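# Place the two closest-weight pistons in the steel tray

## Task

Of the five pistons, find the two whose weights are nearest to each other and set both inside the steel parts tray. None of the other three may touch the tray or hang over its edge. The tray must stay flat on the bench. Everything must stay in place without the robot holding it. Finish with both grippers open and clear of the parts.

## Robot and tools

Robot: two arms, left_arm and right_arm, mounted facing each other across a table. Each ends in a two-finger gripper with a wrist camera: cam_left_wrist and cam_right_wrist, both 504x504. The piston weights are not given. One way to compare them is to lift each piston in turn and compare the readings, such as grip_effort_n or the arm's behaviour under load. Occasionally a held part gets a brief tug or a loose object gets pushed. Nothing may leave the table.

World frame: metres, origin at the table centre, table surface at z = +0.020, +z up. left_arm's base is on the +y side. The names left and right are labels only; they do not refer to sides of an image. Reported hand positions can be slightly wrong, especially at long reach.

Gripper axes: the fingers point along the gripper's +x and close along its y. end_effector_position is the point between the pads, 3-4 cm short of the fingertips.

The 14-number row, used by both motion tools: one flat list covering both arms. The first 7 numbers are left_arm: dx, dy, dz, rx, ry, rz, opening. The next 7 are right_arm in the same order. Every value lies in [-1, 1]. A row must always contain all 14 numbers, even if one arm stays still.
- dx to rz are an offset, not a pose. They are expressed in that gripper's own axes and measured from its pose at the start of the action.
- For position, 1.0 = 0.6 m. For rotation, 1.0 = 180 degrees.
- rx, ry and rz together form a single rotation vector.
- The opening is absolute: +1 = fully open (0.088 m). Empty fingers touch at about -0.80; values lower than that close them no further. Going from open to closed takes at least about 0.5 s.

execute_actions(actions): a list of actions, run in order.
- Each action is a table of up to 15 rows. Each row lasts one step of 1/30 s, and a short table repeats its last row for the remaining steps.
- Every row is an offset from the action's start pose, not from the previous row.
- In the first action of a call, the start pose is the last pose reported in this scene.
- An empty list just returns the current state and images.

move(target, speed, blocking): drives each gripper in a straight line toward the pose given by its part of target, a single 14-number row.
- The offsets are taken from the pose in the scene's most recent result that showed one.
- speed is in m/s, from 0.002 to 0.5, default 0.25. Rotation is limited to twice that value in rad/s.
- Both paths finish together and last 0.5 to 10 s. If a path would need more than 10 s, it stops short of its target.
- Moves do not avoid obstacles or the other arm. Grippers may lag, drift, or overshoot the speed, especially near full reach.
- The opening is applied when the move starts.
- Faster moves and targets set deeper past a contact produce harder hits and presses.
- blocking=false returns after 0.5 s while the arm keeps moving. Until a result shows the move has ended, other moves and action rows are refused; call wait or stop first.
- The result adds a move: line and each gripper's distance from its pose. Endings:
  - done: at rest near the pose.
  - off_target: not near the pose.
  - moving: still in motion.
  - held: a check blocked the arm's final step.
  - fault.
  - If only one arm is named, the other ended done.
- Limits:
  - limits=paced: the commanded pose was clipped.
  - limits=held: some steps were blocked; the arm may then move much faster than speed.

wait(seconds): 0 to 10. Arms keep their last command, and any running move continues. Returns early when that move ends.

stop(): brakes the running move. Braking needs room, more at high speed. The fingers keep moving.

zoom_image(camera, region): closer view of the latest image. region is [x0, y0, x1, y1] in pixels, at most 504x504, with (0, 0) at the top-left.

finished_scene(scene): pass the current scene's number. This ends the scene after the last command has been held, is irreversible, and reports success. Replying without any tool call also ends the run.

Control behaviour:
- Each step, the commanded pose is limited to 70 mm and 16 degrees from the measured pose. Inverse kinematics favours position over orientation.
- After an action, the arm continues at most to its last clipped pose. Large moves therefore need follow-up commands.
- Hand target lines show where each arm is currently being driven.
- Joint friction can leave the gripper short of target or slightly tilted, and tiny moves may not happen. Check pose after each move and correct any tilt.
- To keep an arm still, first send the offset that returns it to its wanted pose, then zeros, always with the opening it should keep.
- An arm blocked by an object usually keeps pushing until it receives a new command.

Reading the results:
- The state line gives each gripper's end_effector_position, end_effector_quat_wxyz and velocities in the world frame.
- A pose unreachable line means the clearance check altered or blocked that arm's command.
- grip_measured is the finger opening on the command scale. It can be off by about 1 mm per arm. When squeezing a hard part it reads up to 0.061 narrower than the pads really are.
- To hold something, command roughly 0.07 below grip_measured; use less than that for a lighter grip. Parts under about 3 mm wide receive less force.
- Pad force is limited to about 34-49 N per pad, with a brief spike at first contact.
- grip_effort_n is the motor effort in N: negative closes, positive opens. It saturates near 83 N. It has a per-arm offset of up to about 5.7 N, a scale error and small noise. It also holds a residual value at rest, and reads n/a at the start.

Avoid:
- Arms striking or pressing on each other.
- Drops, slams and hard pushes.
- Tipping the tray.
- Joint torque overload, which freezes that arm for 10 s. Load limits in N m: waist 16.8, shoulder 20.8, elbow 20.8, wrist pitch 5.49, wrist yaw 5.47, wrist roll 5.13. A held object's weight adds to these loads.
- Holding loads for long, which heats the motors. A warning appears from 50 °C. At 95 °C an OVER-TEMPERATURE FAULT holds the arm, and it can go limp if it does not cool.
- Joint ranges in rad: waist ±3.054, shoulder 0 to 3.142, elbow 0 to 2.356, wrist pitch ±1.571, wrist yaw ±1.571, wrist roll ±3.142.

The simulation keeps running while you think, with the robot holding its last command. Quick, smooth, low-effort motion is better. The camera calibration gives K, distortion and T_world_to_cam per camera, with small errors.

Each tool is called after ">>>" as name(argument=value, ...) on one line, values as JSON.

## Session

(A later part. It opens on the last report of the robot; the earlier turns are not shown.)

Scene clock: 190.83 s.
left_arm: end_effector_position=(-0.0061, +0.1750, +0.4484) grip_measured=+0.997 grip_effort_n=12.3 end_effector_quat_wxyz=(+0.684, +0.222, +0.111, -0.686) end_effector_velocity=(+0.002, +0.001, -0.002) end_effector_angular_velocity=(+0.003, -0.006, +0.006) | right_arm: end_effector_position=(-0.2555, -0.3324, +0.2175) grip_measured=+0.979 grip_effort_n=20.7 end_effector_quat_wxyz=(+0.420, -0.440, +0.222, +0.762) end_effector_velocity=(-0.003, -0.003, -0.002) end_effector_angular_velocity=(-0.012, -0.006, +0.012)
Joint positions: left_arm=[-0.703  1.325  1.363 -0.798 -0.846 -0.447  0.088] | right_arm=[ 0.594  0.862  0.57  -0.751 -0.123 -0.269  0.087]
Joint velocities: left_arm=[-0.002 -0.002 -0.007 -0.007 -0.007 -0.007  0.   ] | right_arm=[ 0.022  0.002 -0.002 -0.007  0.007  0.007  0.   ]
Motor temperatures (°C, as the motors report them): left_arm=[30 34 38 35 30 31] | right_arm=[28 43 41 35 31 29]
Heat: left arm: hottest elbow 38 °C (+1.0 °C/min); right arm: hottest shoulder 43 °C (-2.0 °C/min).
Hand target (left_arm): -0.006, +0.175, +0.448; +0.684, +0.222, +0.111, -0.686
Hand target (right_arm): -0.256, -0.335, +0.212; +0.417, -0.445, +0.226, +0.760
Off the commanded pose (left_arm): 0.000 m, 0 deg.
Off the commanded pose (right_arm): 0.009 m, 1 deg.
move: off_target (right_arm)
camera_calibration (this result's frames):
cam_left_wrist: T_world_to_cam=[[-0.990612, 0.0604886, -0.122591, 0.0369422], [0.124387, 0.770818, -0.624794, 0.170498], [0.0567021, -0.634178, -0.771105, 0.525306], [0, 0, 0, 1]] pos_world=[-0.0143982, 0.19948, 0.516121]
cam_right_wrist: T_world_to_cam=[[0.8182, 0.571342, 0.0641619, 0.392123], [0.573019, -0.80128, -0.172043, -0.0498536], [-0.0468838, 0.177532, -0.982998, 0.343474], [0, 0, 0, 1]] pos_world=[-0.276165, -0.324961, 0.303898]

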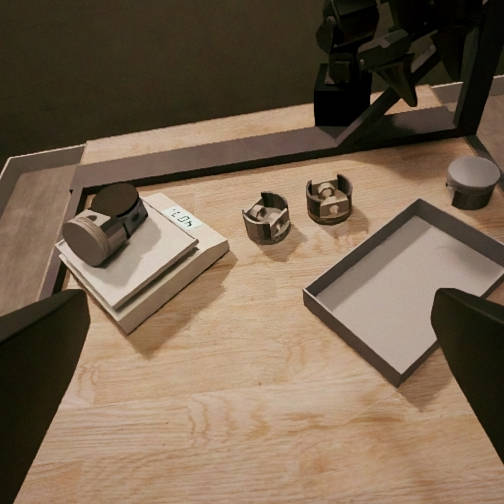

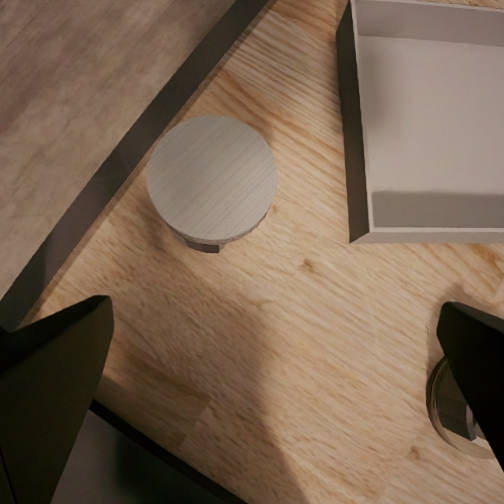

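>>> move(target=[0,0,0,0,0,0,1,0.15,0.05,0.02,0,0,0,1], speed=0.1)

Scene clock: 193.43 s.
left_arm: end_effector_position=(-0.0061, +0.1750, +0.4484) grip_measured=+0.997 grip_effort_n=11.9 end_effector_quat_wxyz=(+0.684, +0.222, +0.111, -0.686) end_effector_velocity=(-0.003, +0.002, -0.006) end_effector_angular_velocity=(+0.021, +0.014, -0.008) | right_arm: end_effector_position=(-0.3122, -0.2972, +0.1510) grip_measured=+0.979 grip_effort_n=20.7 end_effector_quat_wxyz=(+0.422, -0.434, +0.219, +0.766) end_effector_velocity=(+0.002, -0.000, -0.003) end_effector_angular_velocity=(-0.005, -0.006, -0.013)
Joint positions: left_arm=[-0.703  1.325  1.363 -0.798 -0.846 -0.447  0.088] | right_arm=[ 0.829  1.248  0.457 -0.223 -0.005 -0.066  0.087]
Joint velocities: left_arm=[-0.002  0.002 -0.007 -0.007  0.022 -0.022 -0.   ] | right_arm=[-0.002  0.007 -0.007  0.007  0.007  0.007 -0.   ]
Motor temperatures (°C, as the motors report them): left_arm=[30 34 38 35 30 31] | right_arm=[28 43 41 35 31 29]
Heat: left arm: hottest elbow 38 °C (+1.0 °C/min); right arm: hottest shoulder 43 °C (-2.0 °C/min).
Hand target (left_arm): -0.006, +0.175, +0.448; +0.684, +0.222, +0.111, -0.686
Hand target (right_arm): -0.311, -0.301, +0.145; +0.420, -0.439, +0.223, +0.763
Off the commanded pose (left_arm): 0.000 m, 0 deg.
Off the commanded pose (right_arm): 0.007 m, 1 deg.
move: done
camera_calibration (this result's frames):
cam_left_wrist: T_world_to_cam=[[-0.990612, 0.0604886, -0.122591, 0.0369422], [0.124387, 0.770818, -0.624794, 0.170498], [0.0567021, -0.634178, -0.771105, 0.525306], [0, 0, 0, 1]] pos_world=[-0.0143982, 0.19948, 0.516121]
cam_right_wrist: T_world_to_cam=[[0.818793, 0.570603, 0.0631731, 0.422776], [0.571227, -0.798786, -0.188786, 0.00206335], [-0.0572603, 0.190663, -0.979984, 0.269404], [0, 0, 0, 1]] pos_world=[-0.331918, -0.290954, 0.237693]

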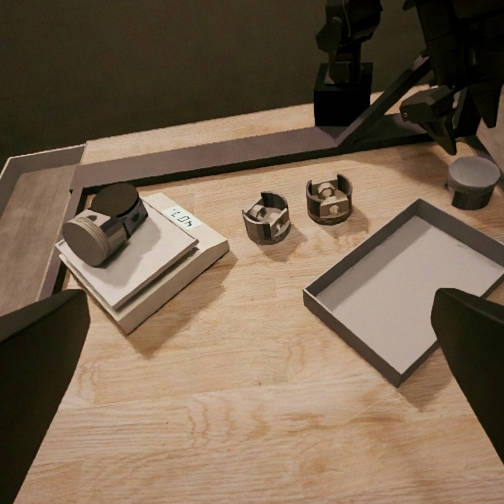

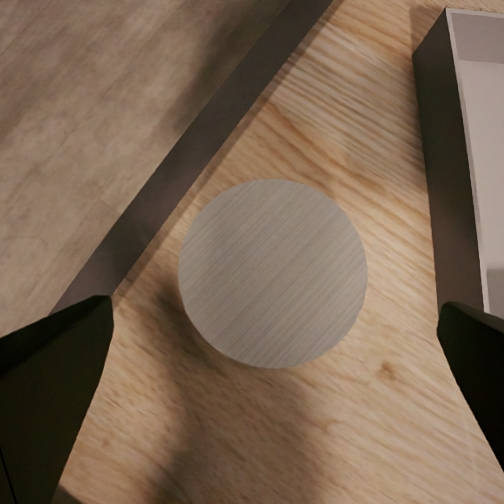

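>>> move(target=[0,0,0,0,0,0,1,0.13,0,-0.022,0,0,0,1], speed=0.06)

>>> move(target=[0,0,0,0,0,0,1,0,0,0,0,0,0,0.45])

>>> move(target=[0,0,0,0,0,0,1,-0.2,0,0.13,0,0,0,0.45], speed=0.1)

Scene clock: 197.17 s.
left_arm: end_effector_position=(-0.0061, +0.1750, +0.4484) grip_measured=+0.997 grip_effort_n=12.3 end_effector_quat_wxyz=(+0.684, +0.222, +0.111, -0.686) end_effector_velocity=(+0.000, +0.000, +0.001) end_effector_angular_velocity=(-0.009, +0.010, +0.006) | right_arm: end_effector_position=(-0.3286, -0.2688, +0.0809) grip_measured=+0.979 grip_effort_n=20.7 end_effector_quat_wxyz=(+0.423, -0.430, +0.217, +0.768) end_effector_velocity=(+0.001, -0.002, -0.005) end_effector_angular_velocity=(-0.005, -0.015, +0.005)
Joint positions: left_arm=[-0.703  1.325  1.363 -0.798 -0.846 -0.447  0.088] | right_arm=[ 0.83   1.686  0.424  0.26  -0.005 -0.065  0.087]
Joint velocities: left_arm=[-0.002 -0.002 -0.002  0.007 -0.007 -0.007 -0.   ] | right_arm=[ 0.002  0.017 -0.002  0.007  0.007 -0.007 -0.   ]
Motor temperatures (°C, as the motors report them): left_arm=[30 34 38 35 30 31] | right_arm=[28 42 40 35 31 29]
Heat: left arm: hottest elbow 38 °C (+1.0 °C/min); right arm: hottest shoulder 42 °C (-3.1 °C/min).
Hand target (left_arm): -0.006, +0.175, +0.448; +0.684, +0.222, +0.111, -0.686
Hand target (right_arm): -0.327, -0.271, +0.077; +0.422, -0.434, +0.219, +0.766
Off the commanded pose (left_arm): 0.000 m, 0 deg.
Off the commanded pose (right_arm): 0.004 m, 1 deg.
move: done
camera_calibration (this result's frames):
cam_left_wrist: T_world_to_cam=[[-0.990612, 0.0604886, -0.122591, 0.0369422], [0.124387, 0.770818, -0.624794, 0.170498], [0.0567021, -0.634178, -0.771105, 0.525306], [0, 0, 0, 1]] pos_world=[-0.0143982, 0.19948, 0.516121]
cam_right_wrist: T_world_to_cam=[[0.819208, 0.569892, 0.0642006, 0.424317], [0.570097, -0.797062, -0.199201, 0.0217932], [-0.0623511, 0.199788, -0.977853, 0.194902], [0, 0, 0, 1]] pos_world=[-0.347876, -0.263383, 0.167686]

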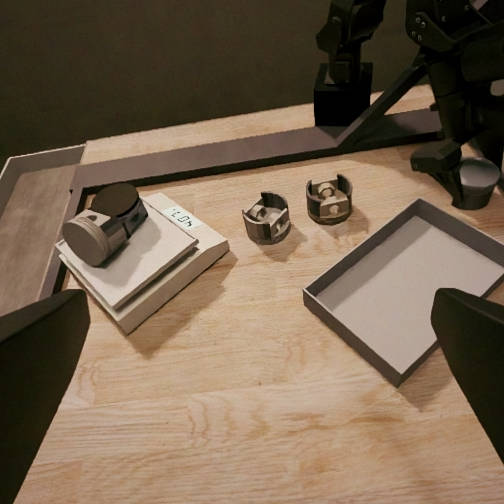

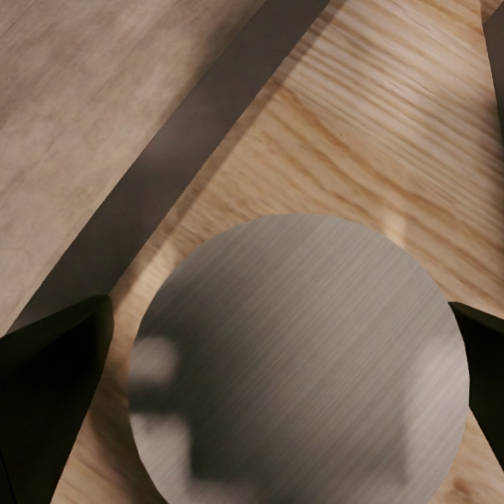

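Scene clock: 197.67 s.
left_arm: end_effector_position=(-0.0061, +0.1750, +0.4484) grip_measured=+0.997 grip_effort_n=11.9 end_effector_quat_wxyz=(+0.684, +0.222, +0.111, -0.686) end_effector_velocity=(+0.004, +0.001, +0.001) end_effector_angular_velocity=(-0.003, +0.015, +0.018) | right_arm: end_effector_position=(-0.3285, -0.2687, +0.0809) grip_measured=+0.602 grip_effort_n=-83.5 end_effector_quat_wxyz=(+0.423, -0.429, +0.216, +0.768) end_effector_velocity=(-0.002, -0.000, +0.001) end_effector_angular_velocity=(+0.005, +0.006, +0.013)
Joint positions: left_arm=[-0.703  1.325  1.363 -0.798 -0.846 -0.447  0.088] | right_arm=[ 0.83   1.686  0.424  0.26  -0.004 -0.065  0.068]
Joint velocities: left_arm=[ 0.002 -0.007 -0.002 -0.007 -0.007 -0.022  0.   ] | right_arm=[ 0.002 -0.002 -0.002  0.007 -0.007 -0.007 -0.   ]
Motor temperatures (°C, as the motors report them): left_arm=[30 34 38 35 30 31] | right_arm=[28 42 40 35 31 29]
Heat: left arm: hottest elbow 38 °C (+1.0 °C/min); right arm: hottest shoulder 42 °C (-3.0 °C/min).
Hand target (left_arm): -0.006, +0.175, +0.448; +0.684, +0.222, +0.111, -0.686
Hand target (right_arm): -0.329, -0.269, +0.081; +0.423, -0.429, +0.217, +0.768
Off the commanded pose (left_arm): 0.000 m, 0 deg.
Off the commanded pose (right_arm): 0.000 m, 0 deg.
move: done
camera_calibration (this result's frames):
cam_left_wrist: T_world_to_cam=[[-0.990612, 0.0604886, -0.122591, 0.0369422], [0.124387, 0.770818, -0.624794, 0.170498], [0.0567021, -0.634178, -0.771105, 0.525306], [0, 0, 0, 1]] pos_world=[-0.0143982, 0.19948, 0.516121]
cam_right_wrist: T_world_to_cam=[[0.819418, 0.569513, 0.0648722, 0.424107], [0.569843, -0.797167, -0.199512, 0.0217734], [-0.0619105, 0.20045, -0.977746, 0.19524], [0, 0, 0, 1]] pos_world=[-0.347841, -0.263313, 0.167727]

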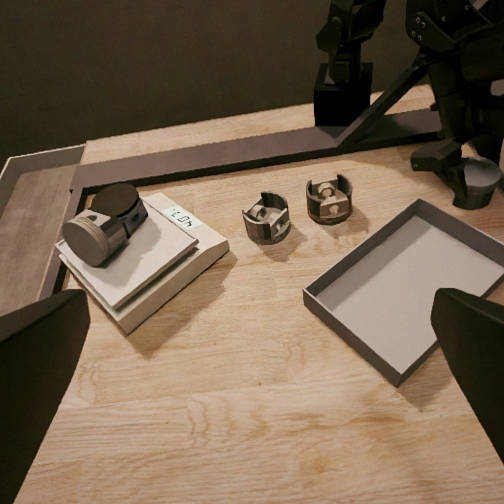

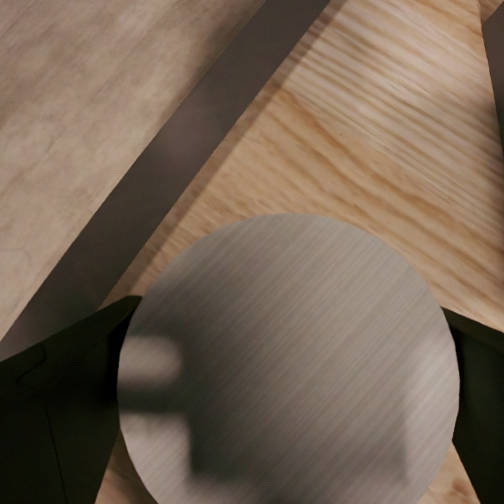

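Scene clock: 199.57 s.
left_arm: end_effector_position=(-0.0061, +0.1750, +0.4484) grip_measured=+0.997 grip_effort_n=12.3 end_effector_quat_wxyz=(+0.684, +0.222, +0.111, -0.686) end_effector_velocity=(+0.001, +0.001, -0.003) end_effector_angular_velocity=(+0.011, -0.001, +0.000) | right_arm: end_effector_position=(-0.3286, -0.2733, +0.2132) grip_measured=+0.602 grip_effort_n=-83.5 end_effector_quat_wxyz=(+0.419, -0.441, +0.224, +0.761) end_effector_velocity=(+0.002, -0.004, -0.001) end_effector_angular_velocity=(-0.028, -0.005, -0.005)
Joint positions: left_arm=[-0.703  1.325  1.363 -0.798 -0.846 -0.447  0.088] | right_arm=[ 0.84   1.268  0.751 -0.517  0.001 -0.056  0.068]
Joint velocities: left_arm=[ 0.002 -0.002 -0.007 -0.007  0.007 -0.007  0.   ] | right_arm=[-0.002 -0.002  0.007 -0.037 -0.007  0.007  0.   ]
Motor temperatures (°C, as the motors report them): left_arm=[30 34 38 35 30 31] | right_arm=[28 42 41 35 31 29]
Heat: left arm: hottest elbow 38 °C (+1.0 °C/min); right arm: hottest shoulder 42 °C (-3.0 °C/min).
Hand target (left_arm): -0.006, +0.175, +0.448; +0.684, +0.222, +0.111, -0.686
Hand target (right_arm): -0.332, -0.269, +0.225; +0.423, -0.429, +0.216, +0.768
Off the commanded pose (left_arm): 0.000 m, 0 deg.
Off the commanded pose (right_arm): 0.012 m, 2 deg.
move: off_target (right_arm)
camera_calibration (this result's frames):
cam_left_wrist: T_world_to_cam=[[-0.990612, 0.0604886, -0.122591, 0.0369422], [0.124387, 0.770818, -0.624794, 0.170498], [0.0567021, -0.634178, -0.771105, 0.525306], [0, 0, 0, 1]] pos_world=[-0.0143982, 0.19948, 0.516121]
cam_right_wrist: T_world_to_cam=[[0.818359, 0.571347, 0.0620549, 0.418953], [0.57284, -0.802233, -0.168157, 0.0374205], [-0.0462937, 0.173161, -0.983805, 0.32448], [0, 0, 0, 1]] pos_world=[-0.349268, -0.265535, 0.29952]

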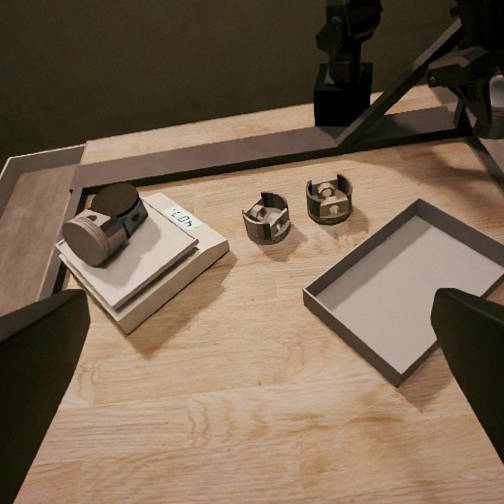

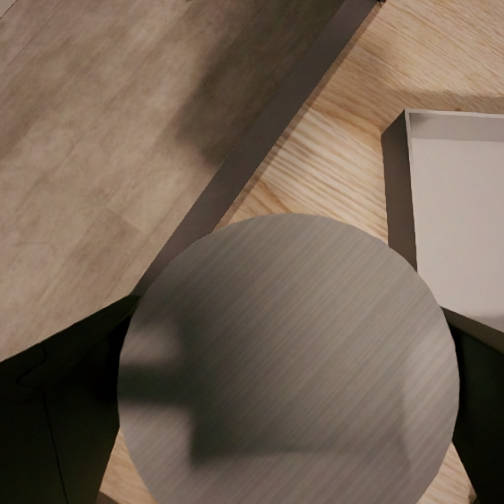

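>>> move(target=[0,0,0,0,0,0,1,-0.165,-0.738,-0.283,0.492,0.017,-0.292,0.45], speed=0.2)

>>> move(target=[0,0,0,0,0,0,1,0.07,0,-0.042,0,0,0,0.45], speed=0.05)

Scene clock: 207.60 s.
left_arm: end_effector_position=(-0.0061, +0.1750, +0.4484) grip_measured=+0.997 grip_effort_n=11.4 end_effector_quat_wxyz=(+0.684, +0.222, +0.111, -0.686) end_effector_velocity=(+0.001, +0.001, -0.004) end_effector_angular_velocity=(+0.005, +0.003, +0.013) | right_arm: end_effector_position=(+0.1470, -0.2000, +0.2176) grip_measured=+0.602 grip_effort_n=-83.5 end_effector_quat_wxyz=(+0.854, -0.112, +0.487, +0.144) end_effector_velocity=(+0.003, +0.001, +0.000) end_effector_angular_velocity=(-0.003, -0.003, -0.012)
Joint positions: left_arm=[-0.703  1.325  1.363 -0.798 -0.846 -0.447  0.088] | right_arm=[-0.382  1.966  1.515 -0.673  0.291  0.439  0.068]
Joint velocities: left_arm=[-0.002  0.002 -0.007 -0.007 -0.007 -0.022 -0.   ] | right_arm=[-0.002  0.012  0.017 -0.007  0.007  0.007 -0.   ]
Motor temperatures (°C, as the motors report them): left_arm=[30 34 38 35 30 31] | right_arm=[28 41 42 35 31 29]
Heat: left arm: hottest elbow 38 °C (+0.0 °C/min); right arm: hottest elbow 42 °C (-2.0 °C/min).
Hand target (left_arm): -0.006, +0.175, +0.448; +0.684, +0.222, +0.111, -0.686
Hand target (right_arm): +0.152, -0.198, +0.222; +0.858, -0.107, +0.482, +0.142
Off the commanded pose (left_arm): 0.000 m, 0 deg.
Off the commanded pose (right_arm): 0.009 m, 1 deg.
move: off_target (right_arm)
camera_calibration (this result's frames):
cam_left_wrist: T_world_to_cam=[[-0.990612, 0.0604886, -0.122591, 0.0369422], [0.124387, 0.770818, -0.624794, 0.170498], [0.0567021, -0.634178, -0.771105, 0.525306], [0, 0, 0, 1]] pos_world=[-0.0143982, 0.19948, 0.516121]
cam_right_wrist: T_world_to_cam=[[0.380928, -0.920885, 0.0828597, -0.251101], [-0.907479, -0.389536, -0.157301, 0.122326], [0.177133, -0.015273, -0.984068, 0.267616], [0, 0, 0, 1]] pos_world=[0.159256, -0.179497, 0.3034]

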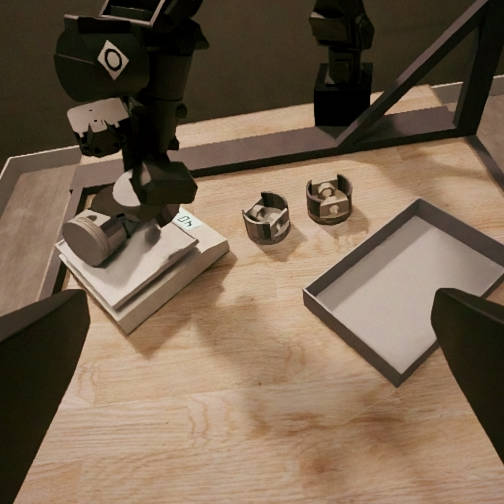

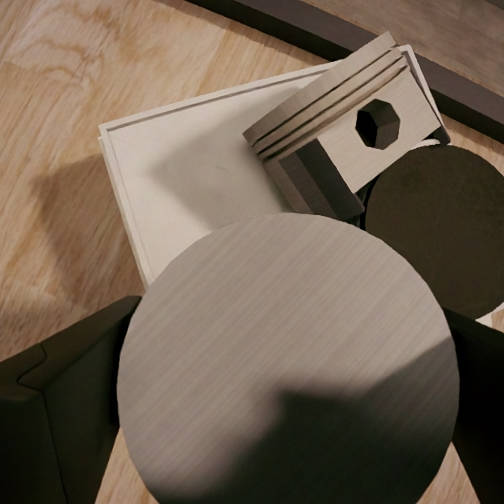

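Scene clock: 208.93 s.
left_arm: end_effector_position=(-0.0061, +0.1750, +0.4484) grip_measured=+0.997 grip_effort_n=11.9 end_effector_quat_wxyz=(+0.684, +0.222, +0.111, -0.686) end_effector_velocity=(+0.001, +0.003, -0.003) end_effector_angular_velocity=(+0.017, -0.035, -0.018) | right_arm: end_effector_position=(+0.1470, -0.1999, +0.1743) grip_measured=+0.602 grip_effort_n=-83.5 end_effector_quat_wxyz=(+0.856, -0.108, +0.484, +0.146) end_effector_velocity=(+0.002, +0.003, +0.004) end_effector_angular_velocity=(+0.021, -0.013, +0.007)
Joint positions: left_arm=[-0.703  1.325  1.363 -0.798 -0.846 -0.447  0.088] | right_arm=[-0.382  2.008  1.391 -0.497  0.289  0.439  0.068]
Joint velocities: left_arm=[-0.002 -0.002 -0.002 -0.022  0.007  0.022  0.   ] | right_arm=[-0.002 -0.007 -0.002  0.022 -0.007 -0.007 -0.   ]
Motor temperatures (°C, as the motors report them): left_arm=[30 34 38 35 30 31] | right_arm=[28 41 42 35 31 29]
Heat: left arm: hottest elbow 38 °C (+0.0 °C/min); right arm: hottest elbow 42 °C (-1.0 °C/min).
Hand target (left_arm): -0.006, +0.175, +0.448; +0.684, +0.222, +0.111, -0.686
Hand target (right_arm): +0.147, -0.202, +0.169; +0.854, -0.112, +0.487, +0.144
Off the commanded pose (left_arm): 0.000 m, 0 deg.
Off the commanded pose (right_arm): 0.006 m, 1 deg.
move: done
camera_calibration (this result's frames):
cam_left_wrist: T_world_to_cam=[[-0.990612, 0.0604886, -0.122591, 0.0369422], [0.124387, 0.770818, -0.624794, 0.170498], [0.0567021, -0.634178, -0.771105, 0.525306], [0, 0, 0, 1]] pos_world=[-0.0143982, 0.19948, 0.516121]
cam_right_wrist: T_world_to_cam=[[0.380715, -0.921526, 0.0764588, -0.246397], [-0.906402, -0.388271, -0.166376, 0.117278], [0.183006, -0.00596059, -0.983094, 0.22582], [0, 0, 0, 1]] pos_world=[0.158782, -0.180179, 0.260353]

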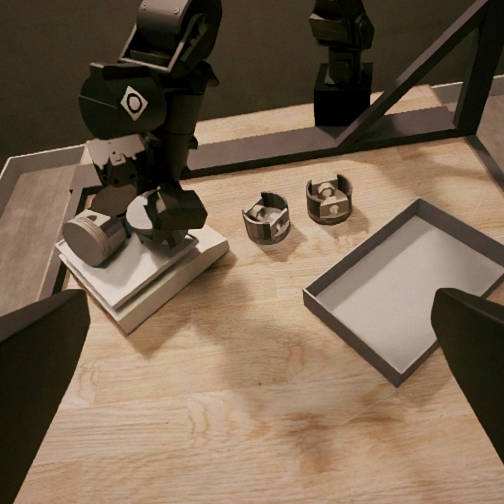

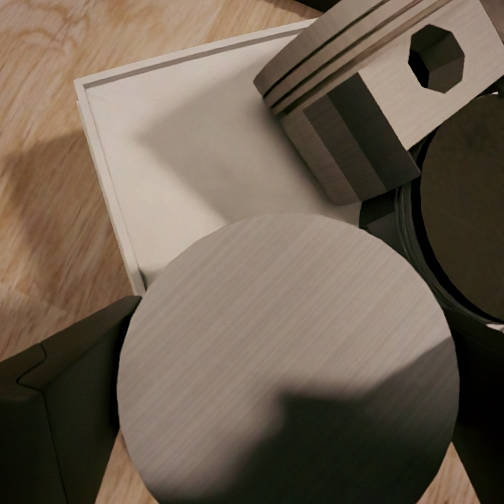

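Shift a bit forward/left while lowering.

>>> move(target=[0,0,0,0,0,0,1,0.01,0.015,0.02,0,-0.01,0,0.45], speed=0.03)

>>> move(target=[0,0,0,0,0,0,1,0.045,0,-0.028,0,0,0,0.45], speed=0.03)

>>> move(target=[0,0,0,0,0,0,1,0,0,0,0,0,0,0.8])

>>> move(target=[0,0,0,0,0,0,1,-0.2,0,0,0,0,0,0.8], speed=0.08)

>>> zoom_image(camera="cam_left_wrist", region=[110,160,240,270])

Scene clock: 213.27 s.
left_arm: end_effector_position=(-0.0061, +0.1750, +0.4484) grip_measured=+0.997 grip_effort_n=11.9 end_effector_quat_wxyz=(+0.684, +0.222, +0.111, -0.686) end_effector_velocity=(+0.003, +0.001, +0.001) end_effector_angular_velocity=(-0.008, -0.008, +0.017) | right_arm: end_effector_position=(+0.1526, -0.1926, +0.1705) grip_measured=+0.602 grip_effort_n=-83.5 end_effector_quat_wxyz=(+0.860, -0.109, +0.478, +0.145) end_effector_velocity=(+0.001, -0.002, -0.003) end_effector_angular_velocity=(-0.009, +0.012, +0.002)
Joint positions: left_arm=[-0.703  1.325  1.363 -0.798 -0.846 -0.447  0.088] | right_arm=[-0.377  2.041  1.42  -0.483  0.302  0.438  0.068]
Joint velocities: left_arm=[-0.002 -0.002 -0.002 -0.007 -0.022 -0.007 -0.   ] | right_arm=[-0.007  0.007  0.002 -0.007 -0.007 -0.007 -0.   ]
Motor temperatures (°C, as the motors report them): left_arm=[30 34 38 35 30 31] | right_arm=[28 42 41 35 31 29]
Heat: left arm: hottest elbow 38 °C (+0.0 °C/min); right arm: hottest shoulder 42 °C (-1.0 °C/min).
Hand target (left_arm): -0.006, +0.175, +0.448; +0.684, +0.222, +0.111, -0.686
Hand target (right_arm): +0.156, -0.187, +0.175; +0.864, -0.106, +0.470, +0.148
Off the commanded pose (left_arm): 0.000 m, 0 deg.
Off the commanded pose (right_arm): 0.008 m, 1 deg.
move: done
camera_calibration (this result's frames):
cam_left_wrist: T_world_to_cam=[[-0.990612, 0.0604886, -0.122591, 0.0369422], [0.124387, 0.770818, -0.624794, 0.170498], [0.0567021, -0.634178, -0.771105, 0.525306], [0, 0, 0, 1]] pos_world=[-0.0143982, 0.19948, 0.516121]
cam_right_wrist: T_world_to_cam=[[0.378942, -0.921728, 0.0825824, -0.242332], [-0.904245, -0.387775, -0.178808, 0.126381], [0.196836, -0.0069168, -0.980412, 0.218356], [0, 0, 0, 1]] pos_world=[0.163129, -0.172846, 0.256689]

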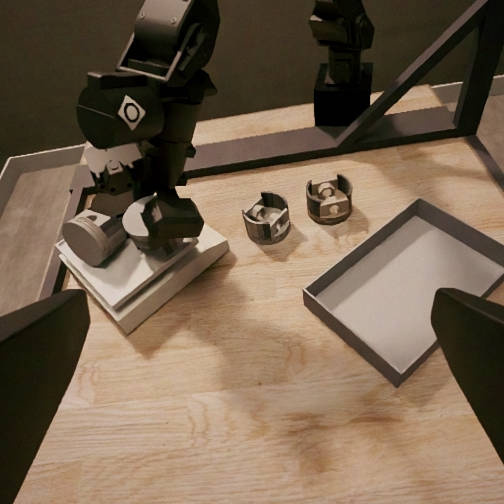

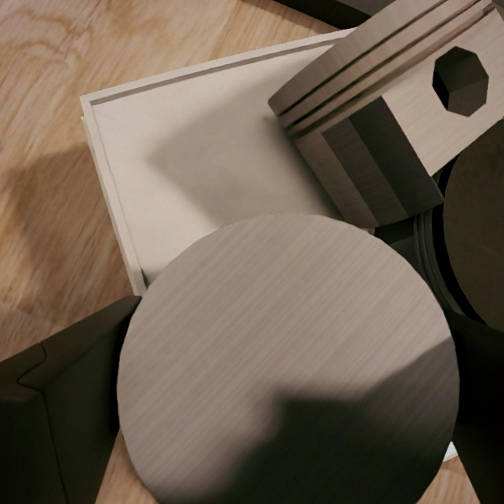

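Scene clock: 214.57 s.
left_arm: end_effector_position=(-0.0061, +0.1750, +0.4484) grip_measured=+0.997 grip_effort_n=12.3 end_effector_quat_wxyz=(+0.684, +0.222, +0.111, -0.686) end_effector_velocity=(+0.002, +0.002, -0.003) end_effector_angular_velocity=(+0.016, -0.009, +0.000) | right_arm: end_effector_position=(+0.1559, -0.1910, +0.1549) grip_measured=+0.602 grip_effort_n=-83.5 end_effector_quat_wxyz=(+0.866, -0.100, +0.467, +0.148) end_effector_velocity=(+0.002, -0.005, -0.002) end_effector_angular_velocity=(-0.017, +0.002, -0.005)
Joint positions: left_arm=[-0.703  1.325  1.363 -0.798 -0.846 -0.447  0.088] | right_arm=[-0.38   2.062  1.37  -0.38   0.304  0.438  0.068]
Joint velocities: left_arm=[ 0.002 -0.002 -0.002 -0.022  0.007 -0.007 -0.   ] | right_arm=[-0.007  0.002 -0.002 -0.007  0.007 -0.007 -0.   ]
Motor temperatures (°C, as the motors report them): left_arm=[30 34 38 35 30 31] | right_arm=[28 42 41 36 31 29]
Heat: left arm: hottest elbow 38 °C (+0.0 °C/min); right arm: hottest shoulder 42 °C (-1.0 °C/min).
Hand target (left_arm): -0.006, +0.175, +0.448; +0.684, +0.222, +0.111, -0.686
Hand target (right_arm): +0.152, -0.194, +0.139; +0.860, -0.109, +0.478, +0.145
Off the commanded pose (left_arm): 0.000 m, 0 deg.
Off the commanded pose (right_arm): 0.017 m, 2 deg.
move: off_target (right_arm)
camera_calibration (this result's frames):
cam_left_wrist: T_world_to_cam=[[-0.990612, 0.0604886, -0.122591, 0.0369422], [0.124387, 0.770818, -0.624794, 0.170498], [0.0567021, -0.634178, -0.771105, 0.525306], [0, 0, 0, 1]] pos_world=[-0.0143982, 0.19948, 0.516121]
cam_right_wrist: T_world_to_cam=[[0.374009, -0.924884, 0.0686084, -0.238443], [-0.90139, -0.379919, -0.207746, 0.1328], [0.218206, 0.0158558, -0.975774, 0.202736], [0, 0, 0, 1]] pos_world=[0.164646, -0.173294, 0.241772]

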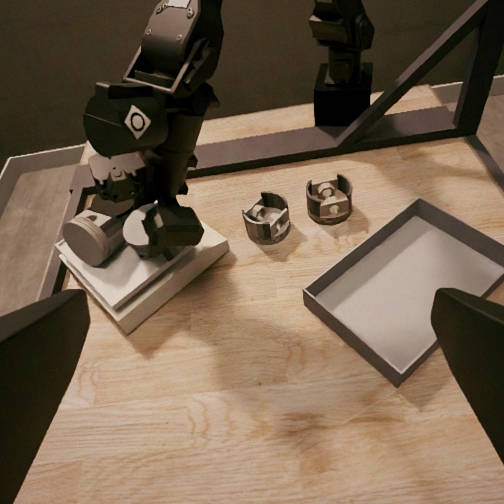

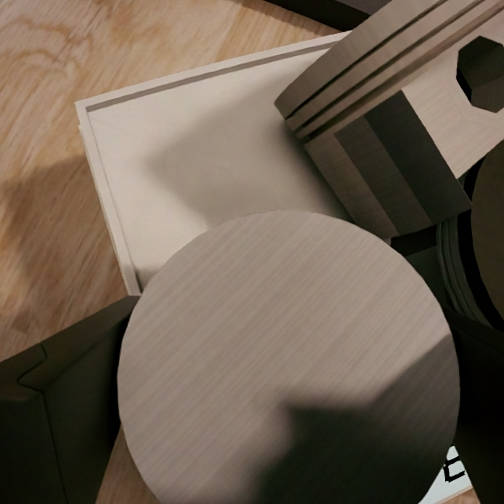

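Scene clock: 215.23 s.
left_arm: end_effector_position=(-0.0061, +0.1750, +0.4484) grip_measured=+0.997 grip_effort_n=12.8 end_effector_quat_wxyz=(+0.684, +0.222, +0.111, -0.686) end_effector_velocity=(-0.002, +0.002, +0.000) end_effector_angular_velocity=(+0.005, +0.007, -0.009) | right_arm: end_effector_position=(+0.1563, -0.1911, +0.1550) grip_measured=+0.794 grip_effort_n=20.7 end_effector_quat_wxyz=(+0.867, -0.100, +0.466, +0.148) end_effector_velocity=(-0.002, +0.000, +0.001) end_effector_angular_velocity=(+0.007, +0.015, +0.014)
Joint positions: left_arm=[-0.703  1.325  1.363 -0.798 -0.846 -0.447  0.088] | right_arm=[-0.38   2.062  1.37  -0.379  0.305  0.438  0.078]
Joint velocities: left_arm=[-0.007 -0.002  0.002 -0.007  0.007 -0.007  0.   ] | right_arm=[-0.002 -0.007 -0.002 -0.007 -0.022 -0.007  0.001]
Motor temperatures (°C, as the motors report them): left_arm=[30 34 38 35 30 31] | right_arm=[28 42 41 35 31 29]
Heat: left arm: hottest elbow 38 °C (+0.0 °C/min); right arm: hottest shoulder 42 °C (-1.0 °C/min).
Hand target (left_arm): -0.006, +0.175, +0.448; +0.684, +0.222, +0.111, -0.686
Hand target (right_arm): +0.156, -0.191, +0.155; +0.866, -0.100, +0.467, +0.148
Off the commanded pose (left_arm): 0.000 m, 0 deg.
Off the commanded pose (right_arm): 0.000 m, 0 deg.
move: done
camera_calibration (this result's frames):
cam_left_wrist: T_world_to_cam=[[-0.990612, 0.0604886, -0.122591, 0.0369422], [0.124387, 0.770818, -0.624794, 0.170498], [0.0567021, -0.634178, -0.771105, 0.525306], [0, 0, 0, 1]] pos_world=[-0.0143982, 0.19948, 0.516121]
cam_right_wrist: T_world_to_cam=[[0.373063, -0.925228, 0.069123, -0.238703], [-0.90148, -0.379091, -0.208864, 0.133414], [0.219451, 0.0156064, -0.975499, 0.202501], [0, 0, 0, 1]] pos_world=[0.164882, -0.173439, 0.241905]

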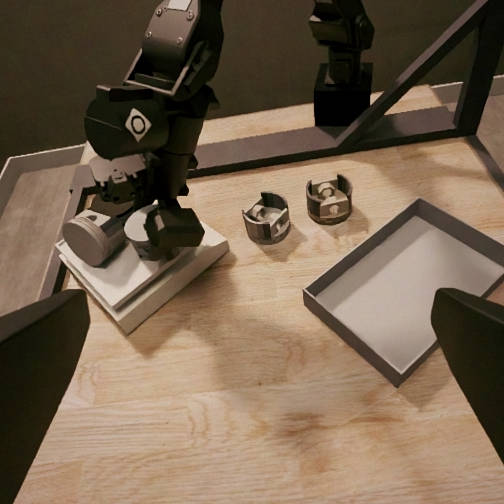

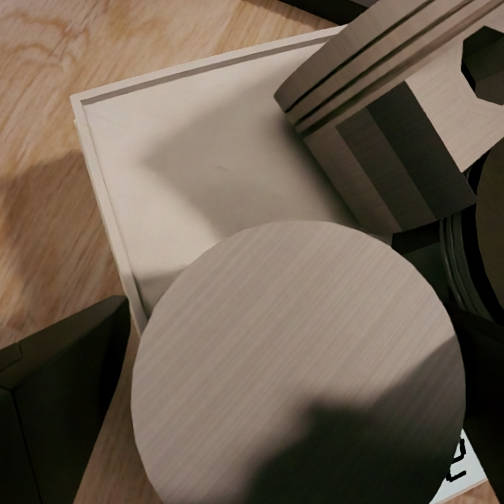

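Scene clock: 217.13 s.
left_arm: end_effector_position=(-0.0061, +0.1750, +0.4484) grip_measured=+0.997 grip_effort_n=11.9 end_effector_quat_wxyz=(+0.684, +0.222, +0.111, -0.686) end_effector_velocity=(+0.002, +0.002, +0.001) end_effector_angular_velocity=(-0.008, -0.008, +0.012) | right_arm: end_effector_position=(+0.0942, -0.2132, +0.2472) grip_measured=+0.797 grip_effort_n=20.7 end_effector_quat_wxyz=(+0.863, -0.106, +0.473, +0.144) end_effector_velocity=(-0.003, -0.000, -0.001) end_effector_angular_velocity=(+0.001, +0.011, -0.001)
Joint positions: left_arm=[-0.703  1.325  1.363 -0.798 -0.846 -0.447  0.088] | right_arm=[-0.284  1.774  1.372 -0.72   0.349  0.529  0.078]
Joint velocities: left_arm=[-0.007 -0.002 -0.002 -0.007 -0.022 -0.007 -0.   ] | right_arm=[ 0.002 -0.002 -0.002 -0.007 -0.007  0.007  0.   ]
Motor temperatures (°C, as the motors report them): left_arm=[30 34 38 35 30 31] | right_arm=[28 43 41 35 31 29]
Heat: left arm: hottest elbow 38 °C (+0.0 °C/min); right arm: hottest shoulder 43 °C (+0.0 °C/min).
Hand target (left_arm): -0.006, +0.175, +0.448; +0.684, +0.222, +0.111, -0.686
Hand target (right_arm): +0.094, -0.211, +0.256; +0.867, -0.099, +0.466, +0.148
Off the commanded pose (left_arm): 0.000 m, 0 deg.
Off the commanded pose (right_arm): 0.009 m, 1 deg.
move: off_target (right_arm)
camera_calibration (this result's frames):
cam_left_wrist: T_world_to_cam=[[-0.990612, 0.0604886, -0.122591, 0.0369422], [0.124387, 0.770818, -0.624794, 0.170498], [0.0567021, -0.634178, -0.771105, 0.525306], [0, 0, 0, 1]] pos_world=[-0.0143982, 0.19948, 0.516121]
cam_right_wrist: T_world_to_cam=[[0.374557, -0.923763, 0.0798098, -0.244807], [-0.903931, -0.382965, -0.190386, 0.0831568], [0.206436, -0.000832089, -0.97846, 0.304855], [0, 0, 0, 1]] pos_world=[0.103929, -0.194044, 0.333658]

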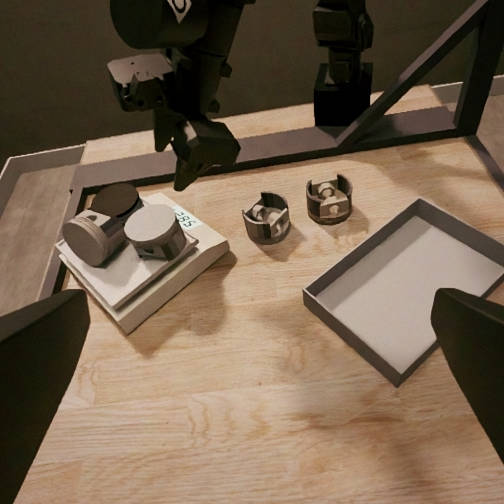

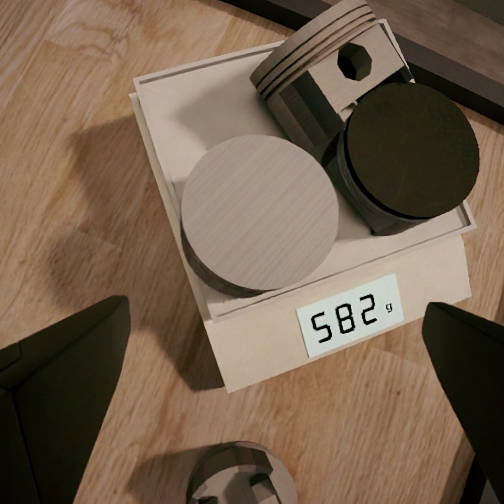

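Region (110, 160, 240, 270) of cam_left_wrist's 504x504 image, scaled by 3.877, with more detail than that image has; it fills the top 426 rows of this view, and the rest is white.

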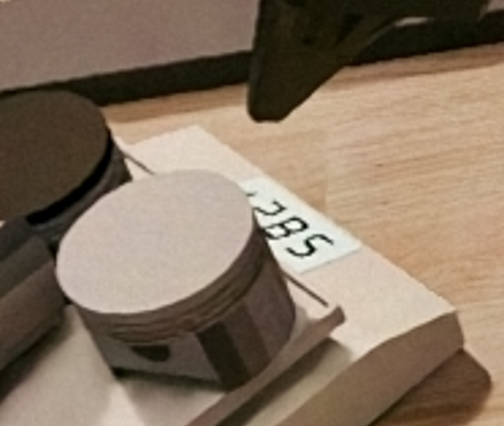

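T=175 → T and Q.

>>> move(target=[0,0,0,0,0,0,1,0.195,0,-0.002,0,0,0,0.92], speed=0.06)

Scene clock: 220.43 s.
left_arm: end_effector_position=(-0.0061, +0.1750, +0.4484) grip_measured=+0.997 grip_effort_n=11.9 end_effector_quat_wxyz=(+0.684, +0.222, +0.111, -0.686) end_effector_velocity=(-0.000, +0.002, +0.001) end_effector_angular_velocity=(-0.003, +0.015, +0.008) | right_arm: end_effector_position=(+0.1509, -0.1958, +0.1516) grip_measured=+0.916 grip_effort_n=20.7 end_effector_quat_wxyz=(+0.864, -0.104, +0.470, +0.145) end_effector_velocity=(+0.001, -0.002, +0.001) end_effector_angular_velocity=(-0.010, -0.005, +0.000)
Joint positions: left_arm=[-0.703  1.325  1.363 -0.798 -0.846 -0.447  0.088] | right_arm=[-0.377  2.05   1.343 -0.378  0.308  0.44   0.084]
Joint velocities: left_arm=[-0.007 -0.002  0.002 -0.007 -0.007 -0.022 -0.   ] | right_arm=[-0.002 -0.002  0.002 -0.007  0.007 -0.007  0.   ]
Motor temperatures (°C, as the motors report them): left_arm=[30 34 38 35 30 31] | right_arm=[28 43 41 35 31 29]
Heat: left arm: hottest elbow 38 °C (+0.0 °C/min); right arm: hottest shoulder 43 °C (+0.0 °C/min).
Hand target (left_arm): -0.006, +0.175, +0.448; +0.684, +0.222, +0.111, -0.686
Hand target (right_arm): +0.152, -0.196, +0.147; +0.863, -0.107, +0.473, +0.144
Off the commanded pose (left_arm): 0.000 m, 0 deg.
Off the commanded pose (right_arm): 0.005 m, 0 deg.
move: done
camera_calibration (this result's frames):
cam_left_wrist: T_world_to_cam=[[-0.990612, 0.0604886, -0.122591, 0.0369422], [0.124387, 0.770818, -0.624794, 0.170498], [0.0567021, -0.634178, -0.771105, 0.525306], [0, 0, 0, 1]] pos_world=[-0.0143982, 0.19948, 0.516121]
cam_right_wrist: T_world_to_cam=[[0.373963, -0.924208, 0.0773988, -0.241992], [-0.902835, -0.381868, -0.197653, 0.124098], [0.212228, 0.00403648, -0.977212, 0.199546], [0, 0, 0, 1]] pos_world=[0.160187, -0.177068, 0.238256]

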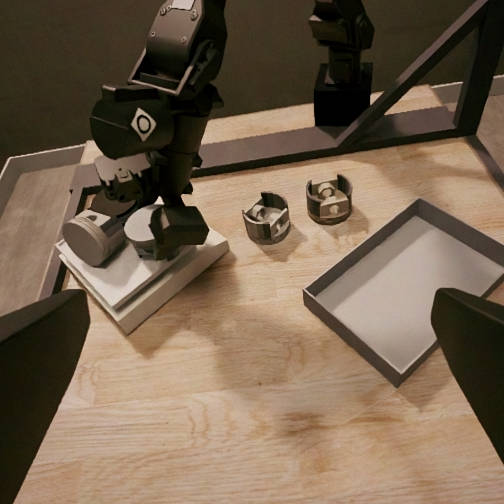

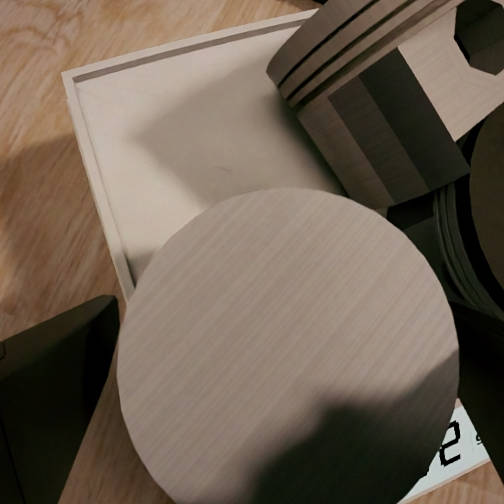

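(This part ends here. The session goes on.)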